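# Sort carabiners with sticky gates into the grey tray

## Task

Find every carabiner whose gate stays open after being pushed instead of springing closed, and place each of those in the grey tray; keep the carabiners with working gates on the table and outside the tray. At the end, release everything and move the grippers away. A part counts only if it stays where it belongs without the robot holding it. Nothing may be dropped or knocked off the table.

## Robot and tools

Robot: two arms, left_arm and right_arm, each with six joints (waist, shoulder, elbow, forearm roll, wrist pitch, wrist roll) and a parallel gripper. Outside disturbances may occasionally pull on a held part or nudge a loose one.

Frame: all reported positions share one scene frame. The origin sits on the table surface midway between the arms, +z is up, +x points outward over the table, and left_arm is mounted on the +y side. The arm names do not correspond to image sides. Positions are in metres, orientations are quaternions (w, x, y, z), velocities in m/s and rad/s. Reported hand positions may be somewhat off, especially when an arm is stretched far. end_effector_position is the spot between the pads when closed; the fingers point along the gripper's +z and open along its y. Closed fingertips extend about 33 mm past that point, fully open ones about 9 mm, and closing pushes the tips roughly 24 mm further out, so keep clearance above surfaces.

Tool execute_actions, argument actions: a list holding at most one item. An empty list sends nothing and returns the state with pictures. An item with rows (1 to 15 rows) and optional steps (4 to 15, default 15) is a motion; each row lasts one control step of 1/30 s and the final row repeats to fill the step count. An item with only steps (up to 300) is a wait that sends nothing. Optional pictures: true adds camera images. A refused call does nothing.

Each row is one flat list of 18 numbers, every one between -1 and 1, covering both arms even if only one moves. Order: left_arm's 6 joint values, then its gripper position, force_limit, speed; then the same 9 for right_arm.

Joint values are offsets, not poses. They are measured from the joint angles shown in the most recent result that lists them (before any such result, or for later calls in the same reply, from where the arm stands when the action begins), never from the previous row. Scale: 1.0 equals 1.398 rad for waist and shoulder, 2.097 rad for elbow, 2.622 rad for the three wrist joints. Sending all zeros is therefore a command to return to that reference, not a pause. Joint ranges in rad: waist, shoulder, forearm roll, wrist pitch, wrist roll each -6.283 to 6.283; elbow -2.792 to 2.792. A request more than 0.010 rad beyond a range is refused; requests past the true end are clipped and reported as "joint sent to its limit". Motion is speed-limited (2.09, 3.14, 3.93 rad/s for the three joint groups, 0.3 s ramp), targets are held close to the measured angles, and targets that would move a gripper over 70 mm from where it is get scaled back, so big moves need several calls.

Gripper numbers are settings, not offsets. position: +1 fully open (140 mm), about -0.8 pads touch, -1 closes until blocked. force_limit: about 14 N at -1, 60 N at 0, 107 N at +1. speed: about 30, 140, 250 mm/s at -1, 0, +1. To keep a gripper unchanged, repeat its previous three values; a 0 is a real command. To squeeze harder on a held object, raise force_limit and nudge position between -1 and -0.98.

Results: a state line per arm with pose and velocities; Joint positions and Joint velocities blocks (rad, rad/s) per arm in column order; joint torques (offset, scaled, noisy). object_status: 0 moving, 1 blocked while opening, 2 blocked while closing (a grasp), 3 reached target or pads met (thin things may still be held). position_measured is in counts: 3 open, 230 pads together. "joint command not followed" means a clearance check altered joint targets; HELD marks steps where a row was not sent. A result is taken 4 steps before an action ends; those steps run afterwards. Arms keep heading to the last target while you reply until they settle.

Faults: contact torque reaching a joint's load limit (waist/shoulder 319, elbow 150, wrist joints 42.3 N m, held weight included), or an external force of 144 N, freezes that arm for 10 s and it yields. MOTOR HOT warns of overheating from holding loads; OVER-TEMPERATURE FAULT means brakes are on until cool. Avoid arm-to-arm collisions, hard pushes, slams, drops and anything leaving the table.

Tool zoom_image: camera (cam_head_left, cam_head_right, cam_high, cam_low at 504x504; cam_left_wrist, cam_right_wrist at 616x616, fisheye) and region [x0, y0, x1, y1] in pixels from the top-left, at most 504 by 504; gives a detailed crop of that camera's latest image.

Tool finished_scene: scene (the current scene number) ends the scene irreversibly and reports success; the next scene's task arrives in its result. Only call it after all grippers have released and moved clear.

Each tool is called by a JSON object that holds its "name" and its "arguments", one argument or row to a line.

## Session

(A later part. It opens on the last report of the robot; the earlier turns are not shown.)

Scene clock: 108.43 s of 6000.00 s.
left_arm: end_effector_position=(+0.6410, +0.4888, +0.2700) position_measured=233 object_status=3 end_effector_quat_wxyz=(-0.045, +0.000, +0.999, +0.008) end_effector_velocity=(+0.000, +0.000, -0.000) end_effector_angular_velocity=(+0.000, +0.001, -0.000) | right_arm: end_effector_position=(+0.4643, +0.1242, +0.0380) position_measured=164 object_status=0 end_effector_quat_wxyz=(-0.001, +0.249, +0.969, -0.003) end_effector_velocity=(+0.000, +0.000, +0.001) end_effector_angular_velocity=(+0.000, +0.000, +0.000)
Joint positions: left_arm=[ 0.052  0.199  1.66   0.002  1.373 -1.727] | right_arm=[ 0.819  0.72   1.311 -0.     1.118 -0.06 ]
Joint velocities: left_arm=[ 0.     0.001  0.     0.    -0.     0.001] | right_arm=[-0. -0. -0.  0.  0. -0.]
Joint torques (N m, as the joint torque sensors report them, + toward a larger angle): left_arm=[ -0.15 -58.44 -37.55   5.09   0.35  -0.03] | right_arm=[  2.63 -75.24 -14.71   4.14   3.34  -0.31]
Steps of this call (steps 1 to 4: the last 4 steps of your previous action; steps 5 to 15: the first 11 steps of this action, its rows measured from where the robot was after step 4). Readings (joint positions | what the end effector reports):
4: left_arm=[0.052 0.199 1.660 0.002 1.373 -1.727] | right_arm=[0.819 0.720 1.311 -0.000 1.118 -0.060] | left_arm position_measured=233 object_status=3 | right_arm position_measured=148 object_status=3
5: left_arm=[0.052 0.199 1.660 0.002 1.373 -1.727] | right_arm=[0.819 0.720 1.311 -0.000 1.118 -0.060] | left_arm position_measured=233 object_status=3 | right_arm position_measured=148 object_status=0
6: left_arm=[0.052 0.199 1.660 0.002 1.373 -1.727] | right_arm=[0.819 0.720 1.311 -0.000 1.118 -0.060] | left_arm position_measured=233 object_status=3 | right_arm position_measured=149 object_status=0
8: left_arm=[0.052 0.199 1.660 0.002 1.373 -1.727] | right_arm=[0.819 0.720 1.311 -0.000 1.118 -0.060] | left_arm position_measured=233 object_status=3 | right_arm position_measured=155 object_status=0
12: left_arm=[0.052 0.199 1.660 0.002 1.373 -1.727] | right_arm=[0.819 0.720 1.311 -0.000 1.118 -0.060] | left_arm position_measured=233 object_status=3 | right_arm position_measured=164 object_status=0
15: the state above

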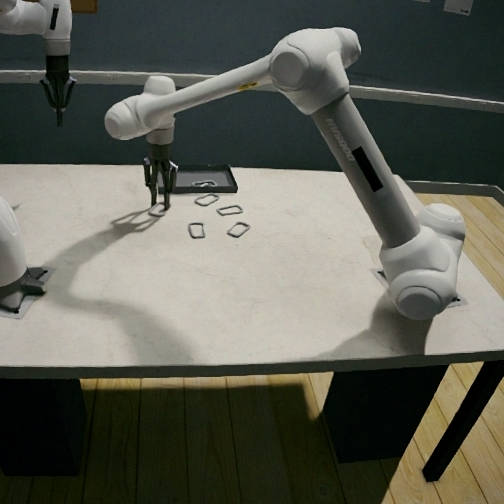

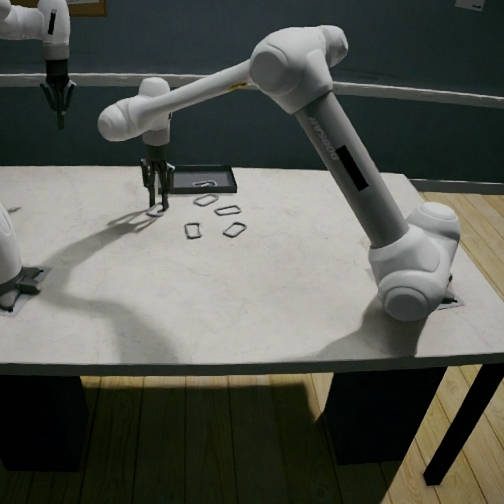

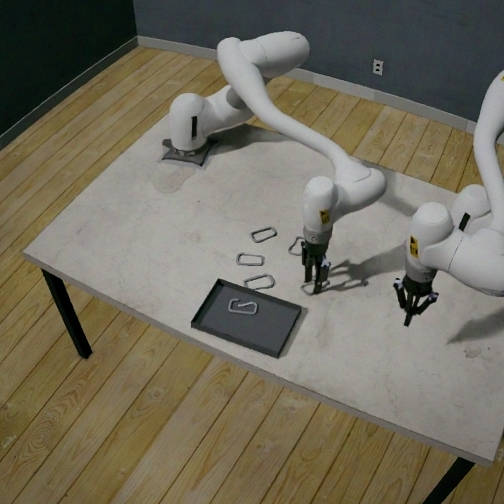

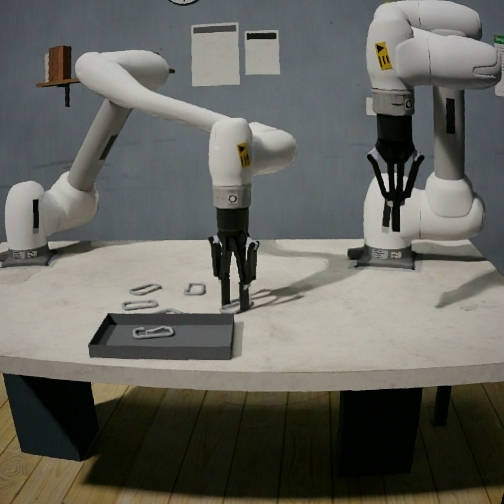

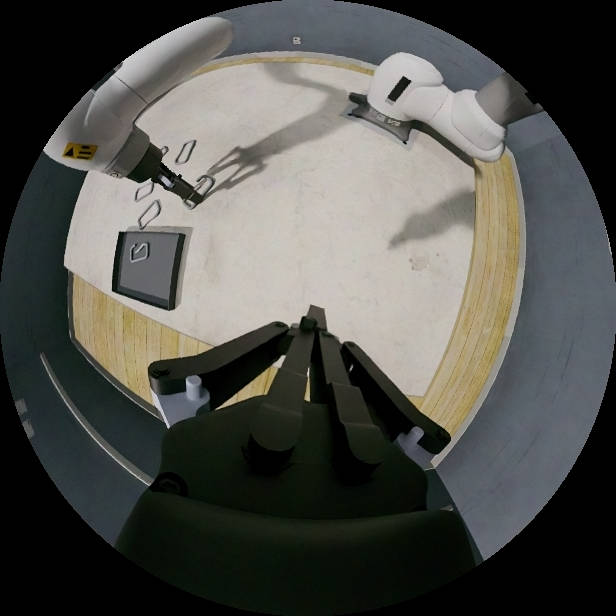

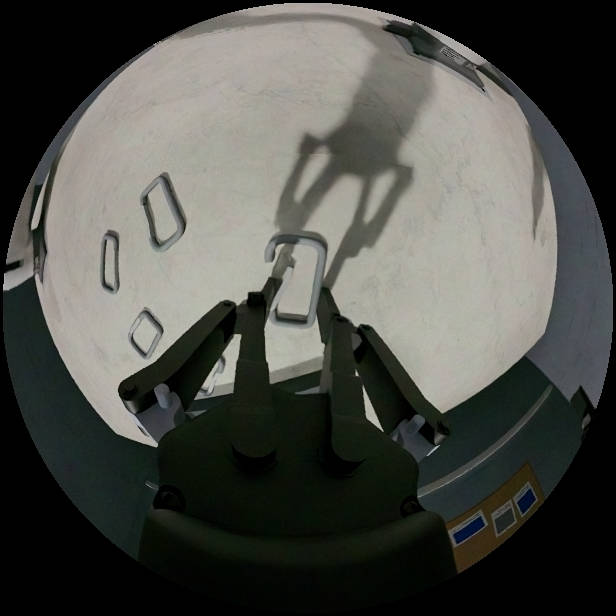

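Pressing the table at ~33 N; the gate is already well open. Raise a bit, release.

{"name": "execute_actions", "arguments": {
  "actions": [
    {"rows":[[0,0,0,0,0,0,-0.9,0,0.5,0,-0.0012,0,0,0.0006,0,-0.32,0,-0.5]],"steps":10}
  ]
}}

{"name": "execute_actions", "arguments": {
  "actions": [
    {"rows":[[0,0,0,0,0,0,-0.9,0,0.5,0,0,0,0,0,0,0.15,0,0],[0,0,0,0,0,0,-0.9,0,0.5,0,0,0,0,0,0,0.15,0,0],[0,0,0,0,0,0,-0.9,0,0.5,0,0,0,0,0,0,0.15,0,0],[0,0,0,0,0,0,-0.9,0,0.5,0,0,0,0,0,0,0.15,0,0],[0,0,0,0,0,0,-0.9,0,0.5,0,0,0,0,0,0,0.15,0,0],[0,0,0,0,0,0,-0.9,0,0.5,0,0,0,0,0,0,0.15,0,0],[0,0,0,0,0,0,-0.9,0,0.5,0,-0.012,-0.008,0,0.013,0,0.15,0,0]],"steps":15}
  ]
}}

{"name": "execute_actions", "arguments": {
  "actions": [
    {"steps":8}
  ],
  "pictures": true
}}

{"name": "zoom_image", "arguments": {
  "camera": "cam_right_wrist",
  "region": [190, 180, 410, 400]
}}

Scene clock: 108.90 s of 6000.00 s.
left_arm: end_effector_position=(+0.6410, +0.4888, +0.2700) position_measured=233 object_status=3 end_effector_quat_wxyz=(-0.045, +0.000, +0.999, +0.008) end_effector_velocity=(-0.000, -0.001, -0.000) end_effector_angular_velocity=(-0.001, +0.000, -0.002) | right_arm: end_effector_position=(+0.4640, +0.1237, +0.0390) position_measured=168 object_status=0 end_effector_quat_wxyz=(-0.001, +0.249, +0.969, -0.004) end_effector_velocity=(+0.000, -0.001, +0.001) end_effector_angular_velocity=(-0.001, -0.000, +0.001)
Joint positions: left_arm=[ 0.052  0.199  1.66   0.002  1.373 -1.727] | right_arm=[ 0.819  0.719  1.311 -0.     1.119 -0.06 ]
Joint velocities: left_arm=[-0.001  0.    -0.    -0.001 -0.     0.001] | right_arm=[-0.    -0.002  0.001 -0.001  0.002 -0.   ]
Joint torques (N m, as the joint torque sensors report them, + toward a larger angle): left_arm=[ -0.43 -58.28 -37.89   4.99   0.44   0.  ] | right_arm=[   0.79 -101.14  -32.5     4.28    0.66   -0.29]
Steps of this call (steps 1 to 4: the last 4 steps of your previous action; steps 5 to 8: the robot went on to your last target; steps 9 to 14: the first 6 steps of this action). Readings (joint positions | what the end effector reports):
9: left_arm=[0.052 0.199 1.660 0.002 1.373 -1.727] | right_arm=[0.819 0.720 1.311 -0.000 1.118 -0.060] | left_arm position_measured=233 object_status=3 | right_arm position_measured=164 object_status=0
10: left_arm=[0.052 0.199 1.660 0.002 1.373 -1.727] | right_arm=[0.819 0.719 1.311 -0.000 1.119 -0.060] | left_arm position_measured=233 object_status=3 | right_arm position_measured=165 object_status=0
12: left_arm=[0.052 0.199 1.660 0.002 1.373 -1.727] | right_arm=[0.819 0.719 1.311 -0.000 1.119 -0.060] | left_arm position_measured=233 object_status=3 | right_arm position_measured=167 object_status=0
14: the state above

Scene clock: 109.40 s of 6000.00 s.
left_arm: end_effector_position=(+0.6410, +0.4888, +0.2700) position_measured=233 object_status=3 end_effector_quat_wxyz=(-0.045, +0.000, +0.999, +0.008) end_effector_velocity=(-0.000, -0.000, +0.001) end_effector_angular_velocity=(-0.001, -0.002, -0.003) | right_arm: end_effector_position=(+0.4642, +0.1239, +0.0588) position_measured=110 object_status=0 end_effector_quat_wxyz=(-0.001, +0.249, +0.969, -0.004) end_effector_velocity=(-0.004, -0.008, +0.056) end_effector_angular_velocity=(-0.019, +0.011, +0.000)
Joint positions: left_arm=[ 0.052  0.199  1.66   0.002  1.373 -1.727] | right_arm=[ 0.819  0.704  1.298 -0.     1.147 -0.06 ]
Joint velocities: left_arm=[-0.001 -0.002 -0.    -0.    -0.     0.003] | right_arm=[-0.    -0.042 -0.036 -0.001  0.099 -0.   ]
Joint torques (N m, as the joint torque sensors report them, + toward a larger angle): left_arm=[ -0.64 -59.15 -37.74   5.11   0.42   0.08] | right_arm=[  2.95 -90.24 -29.44   3.31   0.06  -0.14]
Steps of this call (steps 1 to 4: the last 4 steps of your previous action; steps 5 to 15: the first 11 steps of this action, its rows measured from where the robot was after step 4). Readings (joint positions | what the end effector reports):
4: left_arm=[0.052 0.199 1.660 0.002 1.373 -1.727] | right_arm=[0.819 0.718 1.311 -0.000 1.120 -0.060] | left_arm position_measured=233 object_status=3 | right_arm position_measured=168 object_status=0
5: left_arm=[0.052 0.199 1.660 0.002 1.373 -1.727] | right_arm=[0.819 0.718 1.311 -0.000 1.120 -0.060] | left_arm position_measured=233 object_status=3 | right_arm position_measured=168 object_status=0
6: left_arm=[0.052 0.199 1.660 0.002 1.373 -1.727] | right_arm=[0.819 0.718 1.311 -0.000 1.120 -0.060] | left_arm position_measured=233 object_status=3 | right_arm position_measured=166 object_status=0
8: left_arm=[0.052 0.199 1.660 0.002 1.373 -1.727] | right_arm=[0.819 0.718 1.311 -0.000 1.120 -0.060] | left_arm position_measured=233 object_status=3 | right_arm position_measured=151 object_status=0
12: left_arm=[0.052 0.199 1.660 0.002 1.373 -1.727] | right_arm=[0.819 0.716 1.309 -0.000 1.126 -0.060] | left_arm position_measured=233 object_status=3 | right_arm position_measured=120 object_status=0
15: the state above

Scene clock: 109.67 s of 6000.00 s.
left_arm: end_effector_position=(+0.6410, +0.4888, +0.2700) position_measured=233 object_status=3 end_effector_quat_wxyz=(-0.045, +0.000, +0.999, +0.008) end_effector_velocity=(+0.000, +0.001, +0.000) end_effector_angular_velocity=(+0.001, -0.000, +0.003) | right_arm: end_effector_position=(+0.4640, +0.1237, +0.0628) position_measured=110 object_status=3 end_effector_quat_wxyz=(-0.001, +0.249, +0.969, -0.004) end_effector_velocity=(-0.000, +0.000, +0.000) end_effector_angular_velocity=(-0.001, +0.001, -0.000)
Joint positions: left_arm=[ 0.052  0.199  1.66   0.002  1.373 -1.727] | right_arm=[ 0.819  0.702  1.295 -0.     1.153 -0.06 ]
Joint velocities: left_arm=[ 0.002 -0.    -0.     0.001  0.    -0.001] | right_arm=[ 0.     0.    -0.002  0.001  0.002  0.   ]
Joint torques (N m, as the joint torque sensors report them, + toward a larger angle): left_arm=[ -0.39 -58.87 -37.64   5.07   0.36   0.08] | right_arm=[   2.9  -106.96  -35.48    4.14   -0.1    -0.28]
Kept back: nothing.
Steps of this call (steps 1 to 4: the last 4 steps of your previous action; steps 5 to 8: the robot went on to your last target). Readings (joint positions | what the end effector reports):
1: left_arm=[0.052 0.199 1.660 0.002 1.373 -1.727] | right_arm=[0.819 0.703 1.297 -0.000 1.150 -0.060] | left_arm position_measured=233 object_status=3 | right_arm position_measured=110 object_status=0
2: left_arm=[0.052 0.199 1.660 0.002 1.373 -1.727] | right_arm=[0.819 0.703 1.296 -0.000 1.151 -0.060] | left_arm position_measured=233 object_status=3 | right_arm position_measured=110 object_status=0
4: left_arm=[0.052 0.199 1.660 0.002 1.373 -1.727] | right_arm=[0.819 0.702 1.295 -0.000 1.153 -0.060] | left_arm position_measured=233 object_status=3 | right_arm position_measured=110 object_status=3
8: the state above

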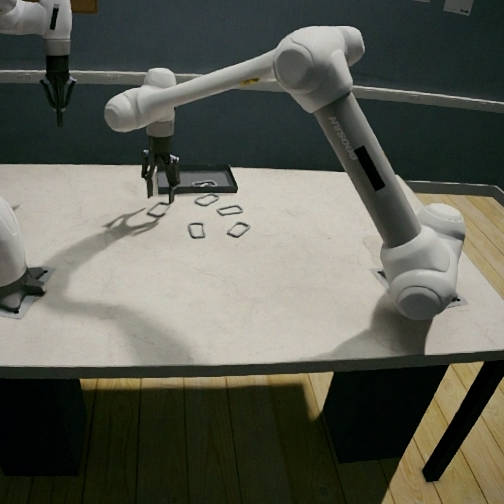

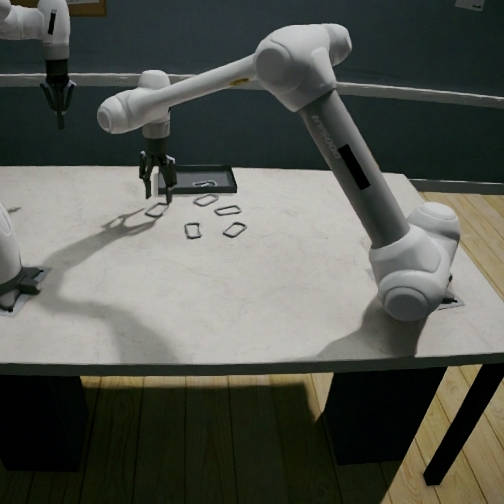

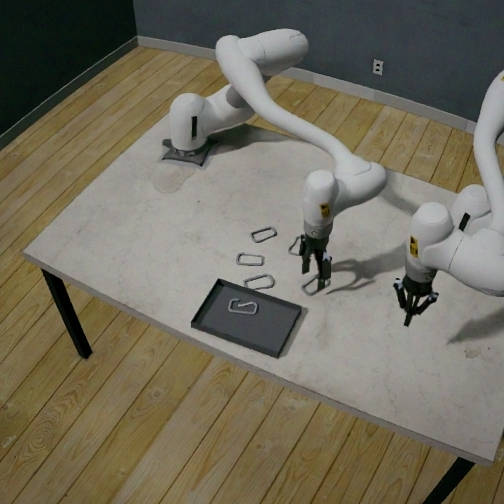

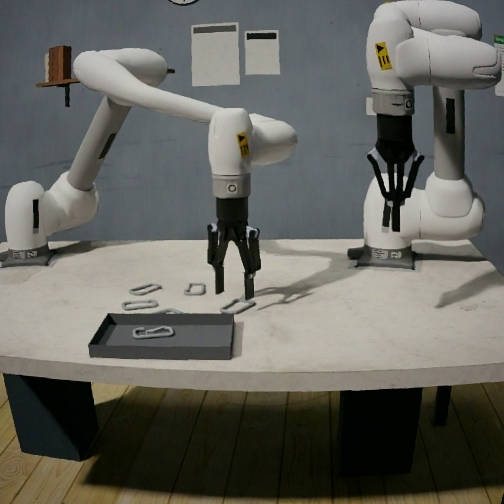

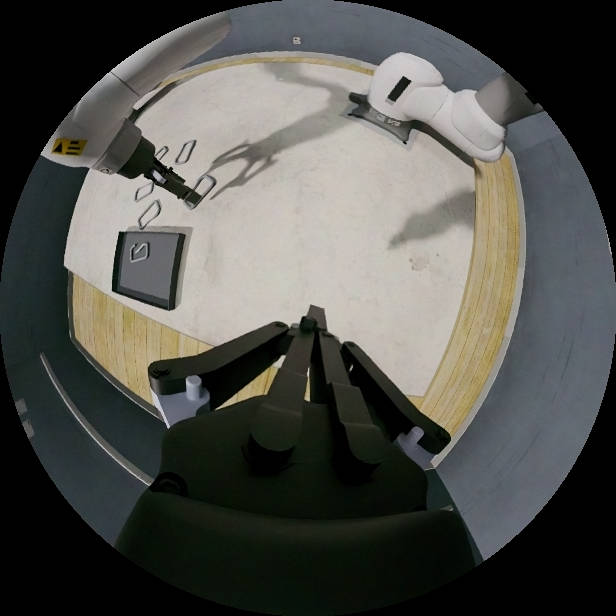

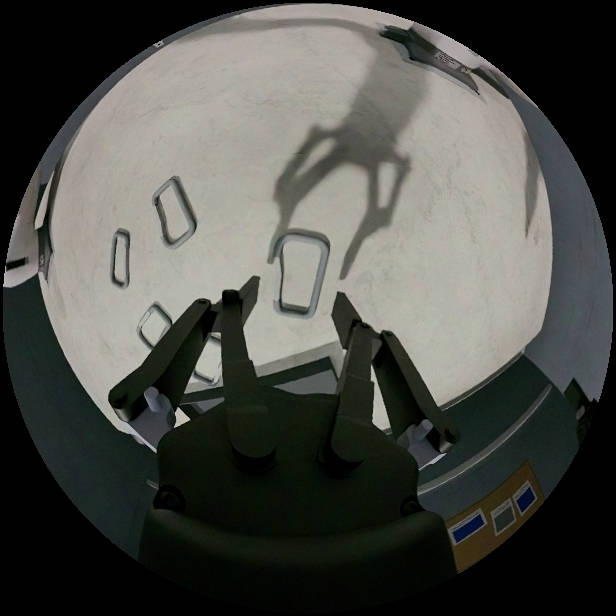

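Region (190, 180, 410, 400) of cam_right_wrist's 616x616 image, scaled by 2.291, with more detail than that image has.

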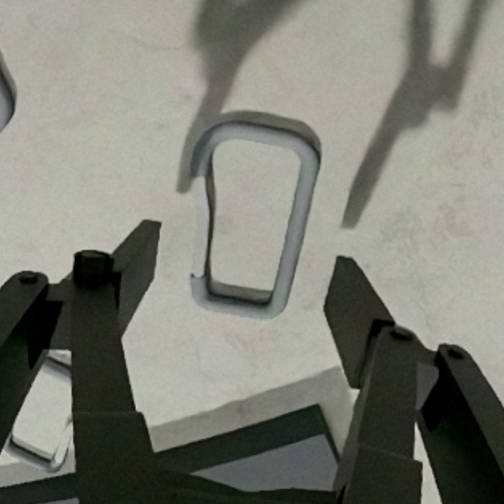

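{"name": "execute_actions", "arguments": {
  "actions": [
    {"rows":[[0,0,0,0,0,0,-0.9,0,0.5,0,0.0115,0.008,0,-0.0128,-0.02,0.15,0,0]],"steps":14}
  ]
}}

{"name": "execute_actions", "arguments": {
  "actions": [
    {"rows":[[0,0,0,0,0,0,-0.9,0,0.5,0,0,0,0,0,0,-0.15,-0.6,-0.3]],"steps":15}
  ]
}}

{"name": "execute_actions", "arguments": {
  "actions": [
    {"rows":[[0,0,0,0,0,0,-0.9,0,0.5,0,-0.0012,0,0,0.0006,0,-0.3,0,-0.7]],"steps":15}
  ]
}}

{"name": "execute_actions", "arguments": {
  "actions": [
    {"rows":[[0,0,0,0,0,0,-0.9,0,0.5,0,-0.0008,0,0,0.0004,0,-0.42,0,-0.7]],"steps":15}
  ],
  "pictures": true
}}

{"name": "zoom_image", "arguments": {
  "camera": "cam_right_wrist",
  "region": [190, 180, 410, 400]
}}

Scene clock: 110.30 s of 6000.00 s.
left_arm: end_effector_position=(+0.6410, +0.4888, +0.2700) position_measured=233 object_status=3 end_effector_quat_wxyz=(-0.045, +0.000, +0.999, +0.008) end_effector_velocity=(+0.000, -0.001, -0.001) end_effector_angular_velocity=(+0.001, +0.001, -0.000) | right_arm: end_effector_position=(+0.4640, +0.1237, +0.0403) position_measured=110 object_status=3 end_effector_quat_wxyz=(-0.001, +0.224, +0.975, -0.003) end_effector_velocity=(-0.000, +0.000, -0.008) end_effector_angular_velocity=(-0.001, +0.001, +0.014)
Joint positions: left_arm=[ 0.052  0.199  1.66   0.002  1.373 -1.727] | right_arm=[ 0.819  0.717  1.311 -0.     1.121 -0.112]
Joint velocities: left_arm=[-0.001  0.001 -0.     0.    -0.    -0.001] | right_arm=[ 0.     0.006  0.004  0.    -0.009 -0.013]
Joint torques (N m, as the joint torque sensors report them, + toward a larger angle): left_arm=[ -0.8  -59.19 -37.7    5.04   0.39   0.05] | right_arm=[   4.37 -110.3   -35.95    4.03   -0.04   -0.01]
Steps of this call (steps 1 to 9: the robot went on to your last target; steps 10 to 19: the first 10 steps of this action). Readings (joint positions | what the end effector reports):
10: left_arm=[0.052 0.199 1.660 0.002 1.373 -1.727] | right_arm=[0.819 0.701 1.295 -0.000 1.154 -0.060] | left_arm position_measured=233 object_status=3 | right_arm position_measured=110 object_status=3
11: left_arm=[0.052 0.199 1.660 0.002 1.373 -1.727] | right_arm=[0.819 0.703 1.296 -0.000 1.150 -0.067] | left_arm position_measured=233 object_status=3 | right_arm position_measured=110 object_status=3
13: left_arm=[0.052 0.199 1.660 0.002 1.373 -1.727] | right_arm=[0.819 0.712 1.306 -0.000 1.132 -0.094] | left_arm position_measured=233 object_status=3 | right_arm position_measured=110 object_status=3
17: left_arm=[0.052 0.199 1.660 0.002 1.373 -1.727] | right_arm=[0.819 0.717 1.311 -0.000 1.122 -0.110] | left_arm position_measured=233 object_status=3 | right_arm position_measured=110 object_status=3
19: the state above

Scene clock: 110.80 s of 6000.00 s.
left_arm: end_effector_position=(+0.6410, +0.4888, +0.2700) position_measured=233 object_status=3 end_effector_quat_wxyz=(-0.045, +0.000, +0.999, +0.008) end_effector_velocity=(+0.000, -0.000, -0.001) end_effector_angular_velocity=(+0.001, +0.001, -0.002) | right_arm: end_effector_position=(+0.4640, +0.1236, +0.0398) position_measured=148 object_status=0 end_effector_quat_wxyz=(-0.001, +0.223, +0.975, -0.004) end_effector_velocity=(+0.000, +0.000, +0.000) end_effector_angular_velocity=(+0.001, +0.000, +0.000)
Joint positions: left_arm=[ 0.052  0.199  1.66   0.002  1.373 -1.727] | right_arm=[ 0.819  0.718  1.311 -0.     1.12  -0.113]
Joint velocities: left_arm=[-0.001  0.001 -0.     0.     0.     0.001] | right_arm=[-0.    -0.    -0.     0.001 -0.    -0.001]
Joint torques (N m, as the joint torque sensors report them, + toward a larger angle): left_arm=[  0.36 -59.22 -37.84   5.09   0.37  -0.03] | right_arm=[   2.69 -109.68  -35.7     3.97   -0.36   -0.01]
Steps of this call (steps 1 to 4: the last 4 steps of your previous action; steps 5 to 15: the first 11 steps of this action, its rows measured from where the robot was after step 4). Readings (joint positions | what the end effector reports):
4: left_arm=[0.052 0.199 1.660 0.002 1.373 -1.727] | right_arm=[0.819 0.718 1.311 -0.000 1.120 -0.113] | left_arm position_measured=233 object_status=3 | right_arm position_measured=110 object_status=3
5: left_arm=[0.052 0.199 1.660 0.002 1.373 -1.727] | right_arm=[0.819 0.718 1.311 -0.000 1.120 -0.113] | left_arm position_measured=233 object_status=3 | right_arm position_measured=110 object_status=0
6: left_arm=[0.052 0.199 1.660 0.002 1.373 -1.727] | right_arm=[0.819 0.718 1.311 -0.000 1.120 -0.113] | left_arm position_measured=233 object_status=3 | right_arm position_measured=112 object_status=0
8: left_arm=[0.052 0.199 1.660 0.002 1.373 -1.727] | right_arm=[0.819 0.718 1.311 -0.000 1.120 -0.113] | left_arm position_measured=233 object_status=3 | right_arm position_measured=123 object_status=0
12: left_arm=[0.052 0.199 1.660 0.002 1.373 -1.727] | right_arm=[0.819 0.718 1.311 -0.000 1.120 -0.113] | left_arm position_measured=233 object_status=3 | right_arm position_measured=146 object_status=0
15: the state above

Scene clock: 111.30 s of 6000.00 s.
left_arm: end_effector_position=(+0.6410, +0.4888, +0.2700) position_measured=233 object_status=3 end_effector_quat_wxyz=(-0.045, +0.000, +0.999, +0.008) end_effector_velocity=(-0.000, +0.000, +0.001) end_effector_angular_velocity=(+0.000, -0.001, -0.001) | right_arm: end_effector_position=(+0.4638, +0.1234, +0.0413) position_measured=167 object_status=0 end_effector_quat_wxyz=(-0.001, +0.223, +0.975, -0.004) end_effector_velocity=(-0.000, -0.000, +0.000) end_effector_angular_velocity=(-0.000, +0.000, -0.001)
Joint positions: left_arm=[ 0.052  0.199  1.66   0.002  1.373 -1.727] | right_arm=[ 0.819  0.716  1.311 -0.     1.122 -0.113]
Joint velocities: left_arm=[-0.    -0.001 -0.     0.     0.     0.001] | right_arm=[-0.    -0.     0.001 -0.    -0.     0.001]
Joint torques (N m, as the joint torque sensors report them, + toward a larger angle): left_arm=[ -0.51 -59.34 -37.81   5.07   0.41   0.1 ] | right_arm=[  2.92 -92.43 -26.07   3.79   1.61   0.06]
Steps of this call (steps 1 to 4: the last 4 steps of your previous action; steps 5 to 15: the first 11 steps of this action, its rows measured from where the robot was after step 4). Readings (joint positions | what the end effector reports):
4: left_arm=[0.052 0.199 1.660 0.002 1.373 -1.727] | right_arm=[0.819 0.718 1.311 -0.000 1.120 -0.113] | left_arm position_measured=233 object_status=3 | right_arm position_measured=148 object_status=3
5: left_arm=[0.052 0.199 1.660 0.002 1.373 -1.727] | right_arm=[0.819 0.718 1.311 -0.000 1.120 -0.113] | left_arm position_measured=233 object_status=3 | right_arm position_measured=148 object_status=0
6: left_arm=[0.052 0.199 1.660 0.002 1.373 -1.727] | right_arm=[0.819 0.718 1.311 -0.000 1.120 -0.113] | left_arm position_measured=233 object_status=3 | right_arm position_measured=149 object_status=0
8: left_arm=[0.052 0.199 1.660 0.002 1.373 -1.727] | right_arm=[0.819 0.717 1.311 -0.000 1.121 -0.113] | left_arm position_measured=233 object_status=3 | right_arm position_measured=156 object_status=0
12: left_arm=[0.052 0.199 1.660 0.002 1.373 -1.727] | right_arm=[0.819 0.716 1.311 -0.000 1.121 -0.113] | left_arm position_measured=233 object_status=3 | right_arm position_measured=167 object_status=0
15: the state above

Scene clock: 111.80 s of 6000.00 s.
left_arm: end_effector_position=(+0.6410, +0.4888, +0.2700) position_measured=233 object_status=3 end_effector_quat_wxyz=(-0.045, +0.000, +0.999, +0.008) end_effector_velocity=(-0.000, -0.000, -0.000) end_effector_angular_velocity=(-0.000, +0.000, -0.001) | right_arm: end_effector_position=(+0.4637, +0.1232, +0.0422) position_measured=182 object_status=0 end_effector_quat_wxyz=(-0.001, +0.223, +0.975, -0.004) end_effector_velocity=(-0.000, +0.000, +0.001) end_effector_angular_velocity=(+0.001, -0.001, +0.001)
Joint positions: left_arm=[ 0.052  0.199  1.66   0.002  1.373 -1.727] | right_arm=[ 0.819  0.715  1.311 -0.     1.123 -0.113]
Joint velocities: left_arm=[-0.     0.     0.    -0.    -0.     0.001] | right_arm=[ 0.    -0.001 -0.    -0.    -0.    -0.   ]
Joint torques (N m, as the joint torque sensors report them, + toward a larger angle): left_arm=[ -0.08 -59.38 -37.8    5.04   0.45   0.04] | right_arm=[   3.57 -106.62  -34.52    4.29   -0.09   -0.14]
Steps of this call (steps 1 to 4: the last 4 steps of your previous action; steps 5 to 15: the first 11 steps of this action, its rows measured from where the robot was after step 4). Readings (joint positions | what the end effector reports):
4: left_arm=[0.052 0.199 1.660 0.002 1.373 -1.727] | right_arm=[0.819 0.716 1.311 -0.000 1.122 -0.113] | left_arm position_measured=233 object_status=3 | right_arm position_measured=167 object_status=3
5: left_arm=[0.052 0.199 1.660 0.002 1.373 -1.727] | right_arm=[0.819 0.716 1.311 -0.000 1.122 -0.113] | left_arm position_measured=233 object_status=3 | right_arm position_measured=167 object_status=0
6: left_arm=[0.052 0.199 1.660 0.002 1.373 -1.727] | right_arm=[0.819 0.716 1.311 -0.000 1.122 -0.113] | left_arm position_measured=233 object_status=3 | right_arm position_measured=168 object_status=0
8: left_arm=[0.052 0.199 1.660 0.002 1.373 -1.727] | right_arm=[0.819 0.715 1.311 -0.000 1.122 -0.113] | left_arm position_measured=233 object_status=3 | right_arm position_measured=175 object_status=0
12: left_arm=[0.052 0.199 1.660 0.002 1.373 -1.727] | right_arm=[0.819 0.715 1.311 -0.000 1.123 -0.113] | left_arm position_measured=233 object_status=3 | right_arm position_measured=182 object_status=0
15: the state above

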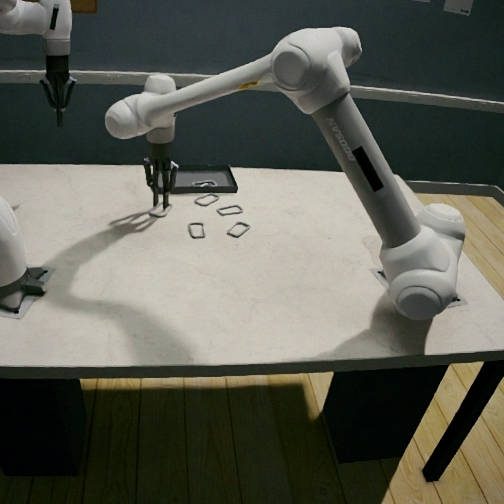

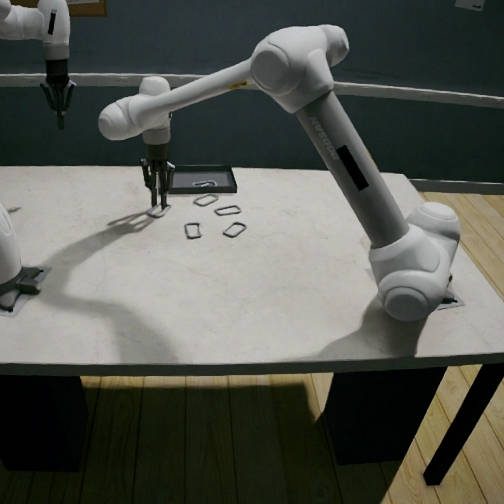

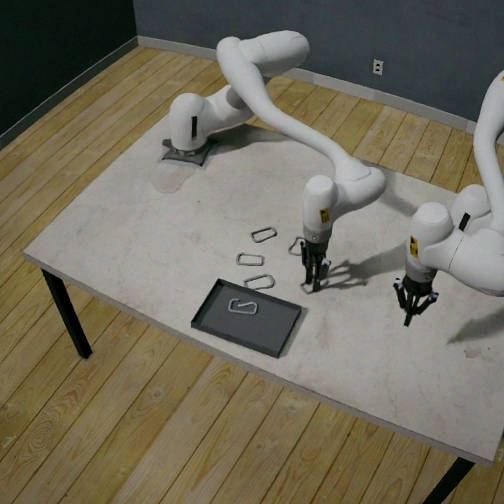

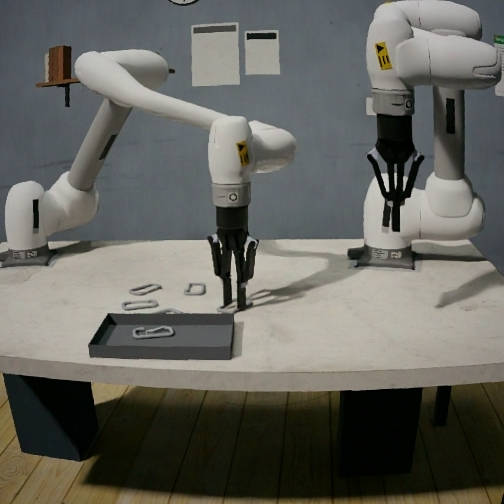

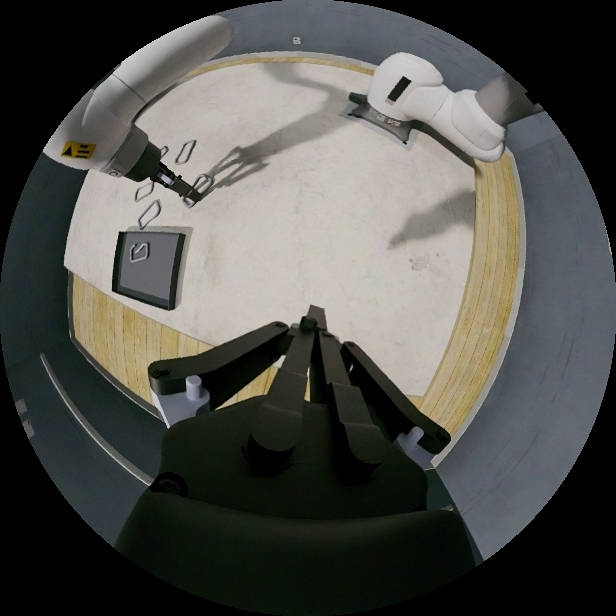

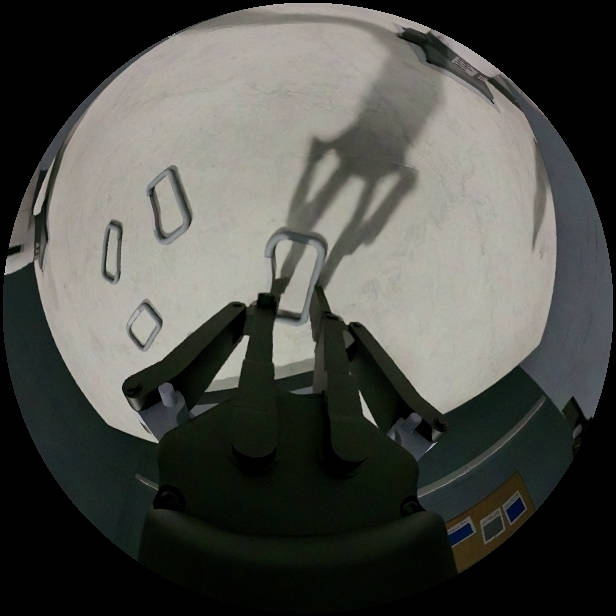

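Region (190, 180, 410, 400) of cam_right_wrist's 616x616 image, scaled by 2.291, with more detail than that image has.

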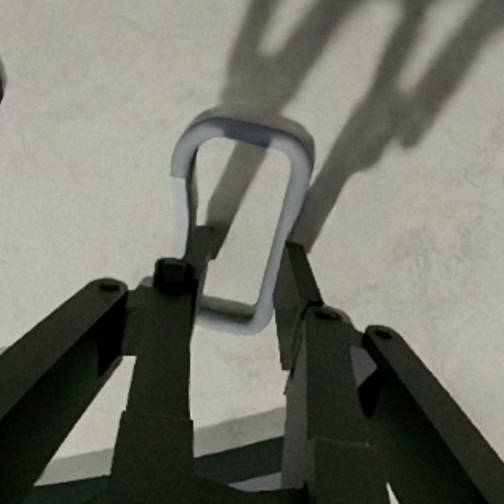

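{"name": "execute_actions", "arguments": {
  "actions": [
    {"rows":[[0,0,0,0,0,0,-0.9,0,0.5,0,-0.008,-0.005,0,0.0085,0,-0.42,0,-0.7]],"steps":12}
  ]
}}

{"name": "execute_actions", "arguments": {
  "actions": [
    {"rows":[[0,0,0,0,0,0,-0.9,0,0.5,0,0,0,0,0,0,0.15,0,0]],"steps":14}
  ],
  "pictures": true
}}

{"name": "zoom_image", "arguments": {
  "camera": "cam_right_wrist",
  "region": [190, 180, 410, 400]
}}

Scene clock: 112.37 s of 6000.00 s.
left_arm: end_effector_position=(+0.6410, +0.4888, +0.2700) position_measured=233 object_status=3 end_effector_quat_wxyz=(-0.045, +0.000, +0.999, +0.008) end_effector_velocity=(+0.000, -0.001, -0.000) end_effector_angular_velocity=(-0.001, +0.001, -0.002) | right_arm: end_effector_position=(+0.4635, +0.1229, +0.0570) position_measured=182 object_status=3 end_effector_quat_wxyz=(-0.001, +0.223, +0.975, -0.004) end_effector_velocity=(-0.001, +0.000, +0.010) end_effector_angular_velocity=(-0.001, +0.000, +0.002)
Joint positions: left_arm=[ 0.052  0.199  1.66   0.002  1.373 -1.727] | right_arm=[ 0.819  0.704  1.302 -0.     1.144 -0.113]
Joint velocities: left_arm=[-0.     0.001  0.    -0.001 -0.     0.002] | right_arm=[ 0.001 -0.007 -0.007 -0.     0.014 -0.   ]
Joint torques (N m, as the joint torque sensors report them, + toward a larger angle): left_arm=[ -0.03 -59.07 -37.97   5.     0.28   0.08] | right_arm=[   2.99 -104.04  -35.33    4.05   -0.53   -0.3 ]
Steps of this call (steps 1 to 4: the last 4 steps of your previous action; steps 5 to 9: the robot went on to your last target; steps 10 to 17: the first 8 steps of this action). Readings (joint positions | what the end effector reports):
10: left_arm=[0.052 0.199 1.660 0.002 1.373 -1.727] | right_arm=[0.819 0.715 1.311 -0.000 1.123 -0.113] | left_arm position_measured=233 object_status=3 | right_arm position_measured=182 object_status=3
11: left_arm=[0.052 0.199 1.660 0.002 1.373 -1.727] | right_arm=[0.819 0.713 1.310 -0.000 1.127 -0.113] | left_arm position_measured=233 object_status=3 | right_arm position_measured=182 object_status=3
13: left_arm=[0.052 0.199 1.660 0.002 1.373 -1.727] | right_arm=[0.819 0.707 1.304 -0.000 1.138 -0.113] | left_arm position_measured=233 object_status=3 | right_arm position_measured=182 object_status=3
17: the state above

Scene clock: 112.83 s of 6000.00 s.
left_arm: end_effector_position=(+0.6410, +0.4888, +0.2700) position_measured=233 object_status=3 end_effector_quat_wxyz=(-0.045, +0.000, +0.999, +0.008) end_effector_velocity=(-0.000, -0.001, +0.001) end_effector_angular_velocity=(-0.000, -0.001, -0.002) | right_arm: end_effector_position=(+0.4635, +0.1229, +0.0576) position_measured=118 object_status=0 end_effector_quat_wxyz=(-0.001, +0.223, +0.975, -0.004) end_effector_velocity=(+0.000, -0.000, +0.001) end_effector_angular_velocity=(+0.000, -0.001, -0.000)
Joint positions: left_arm=[ 0.052  0.199  1.66   0.002  1.373 -1.727] | right_arm=[ 0.819  0.704  1.301 -0.     1.145 -0.113]
Joint velocities: left_arm=[-0.001 -0.001  0.    -0.    -0.     0.   ] | right_arm=[-0.    -0.001  0.    -0.     0.     0.   ]
Joint torques (N m, as the joint torque sensors report them, + toward a larger angle): left_arm=[ -0.25 -58.6  -37.99   5.12   0.44   0.01] | right_arm=[   3.65 -106.91  -36.51    4.18    0.16   -0.43]
Steps of this call (steps 1 to 4: the last 4 steps of your previous action; steps 5 to 14: the first 10 steps of this action, its rows measured from where the robot was after step 4). Readings (joint positions | what the end effector reports):
4: left_arm=[0.052 0.199 1.660 0.002 1.373 -1.727] | right_arm=[0.819 0.704 1.301 -0.000 1.145 -0.113] | left_arm position_measured=233 object_status=3 | right_arm position_measured=182 object_status=3
5: left_arm=[0.052 0.199 1.660 0.002 1.373 -1.727] | right_arm=[0.819 0.704 1.301 -0.000 1.145 -0.113] | left_arm position_measured=233 object_status=3 | right_arm position_measured=182 object_status=0
6: left_arm=[0.052 0.199 1.660 0.002 1.373 -1.727] | right_arm=[0.819 0.704 1.301 -0.000 1.145 -0.113] | left_arm position_measured=233 object_status=3 | right_arm position_measured=179 object_status=0
8: left_arm=[0.052 0.199 1.660 0.002 1.373 -1.727] | right_arm=[0.819 0.704 1.301 -0.000 1.145 -0.113] | left_arm position_measured=233 object_status=3 | right_arm position_measured=164 object_status=0
12: left_arm=[0.052 0.199 1.660 0.002 1.373 -1.727] | right_arm=[0.819 0.704 1.301 -0.000 1.145 -0.113] | left_arm position_measured=233 object_status=3 | right_arm position_measured=134 object_status=0
14: the state above

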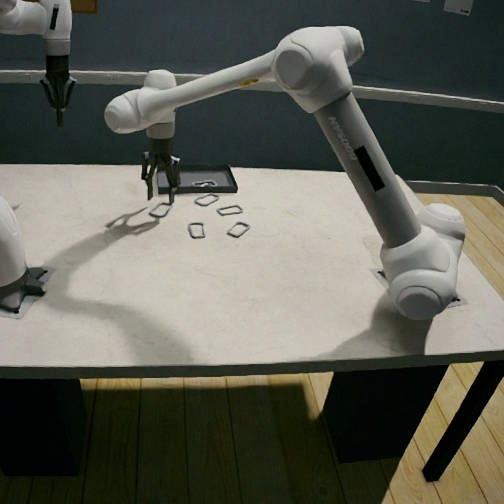

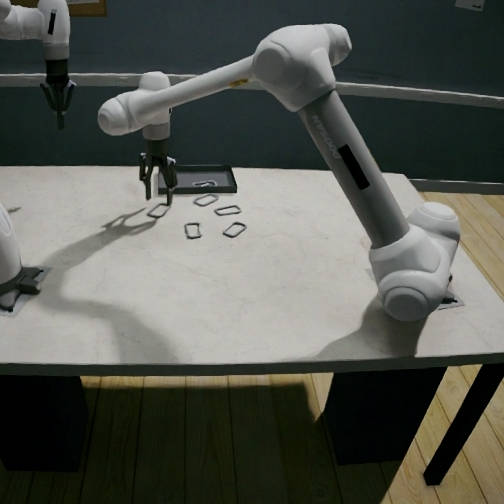

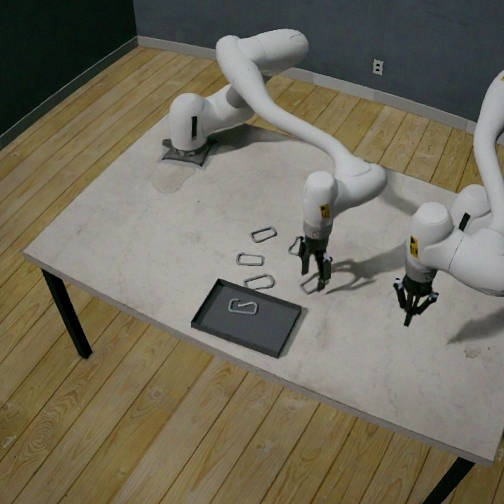

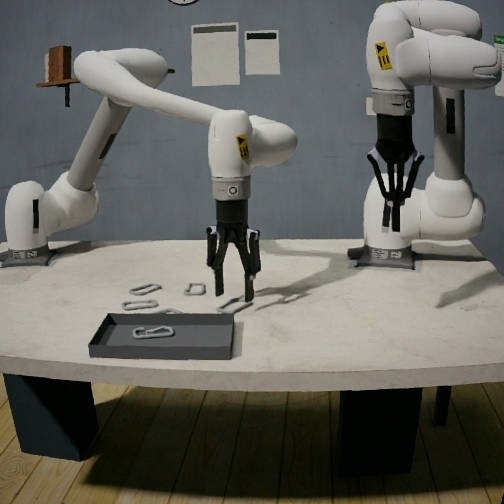

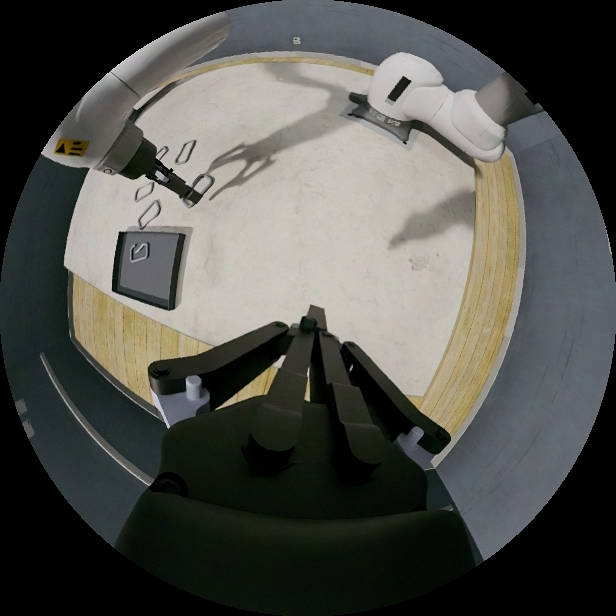

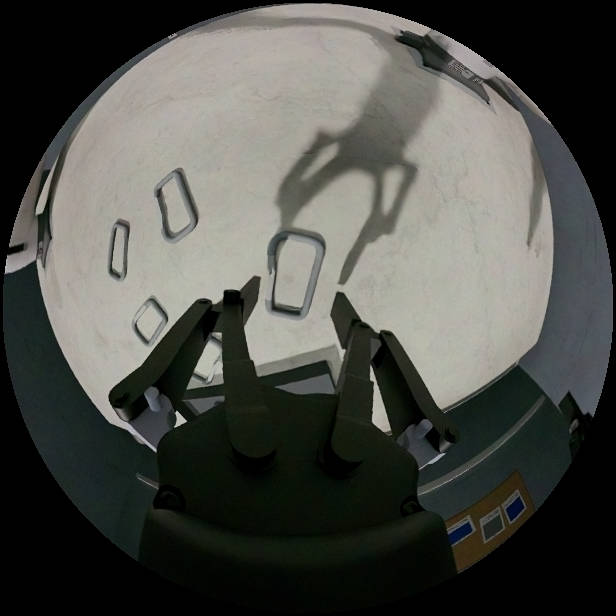

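Region (190, 180, 410, 400) of cam_right_wrist's 616x616 image, scaled by 2.291, with more detail than that image has.

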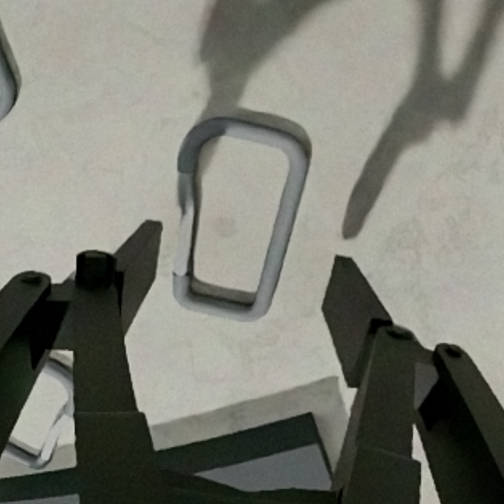

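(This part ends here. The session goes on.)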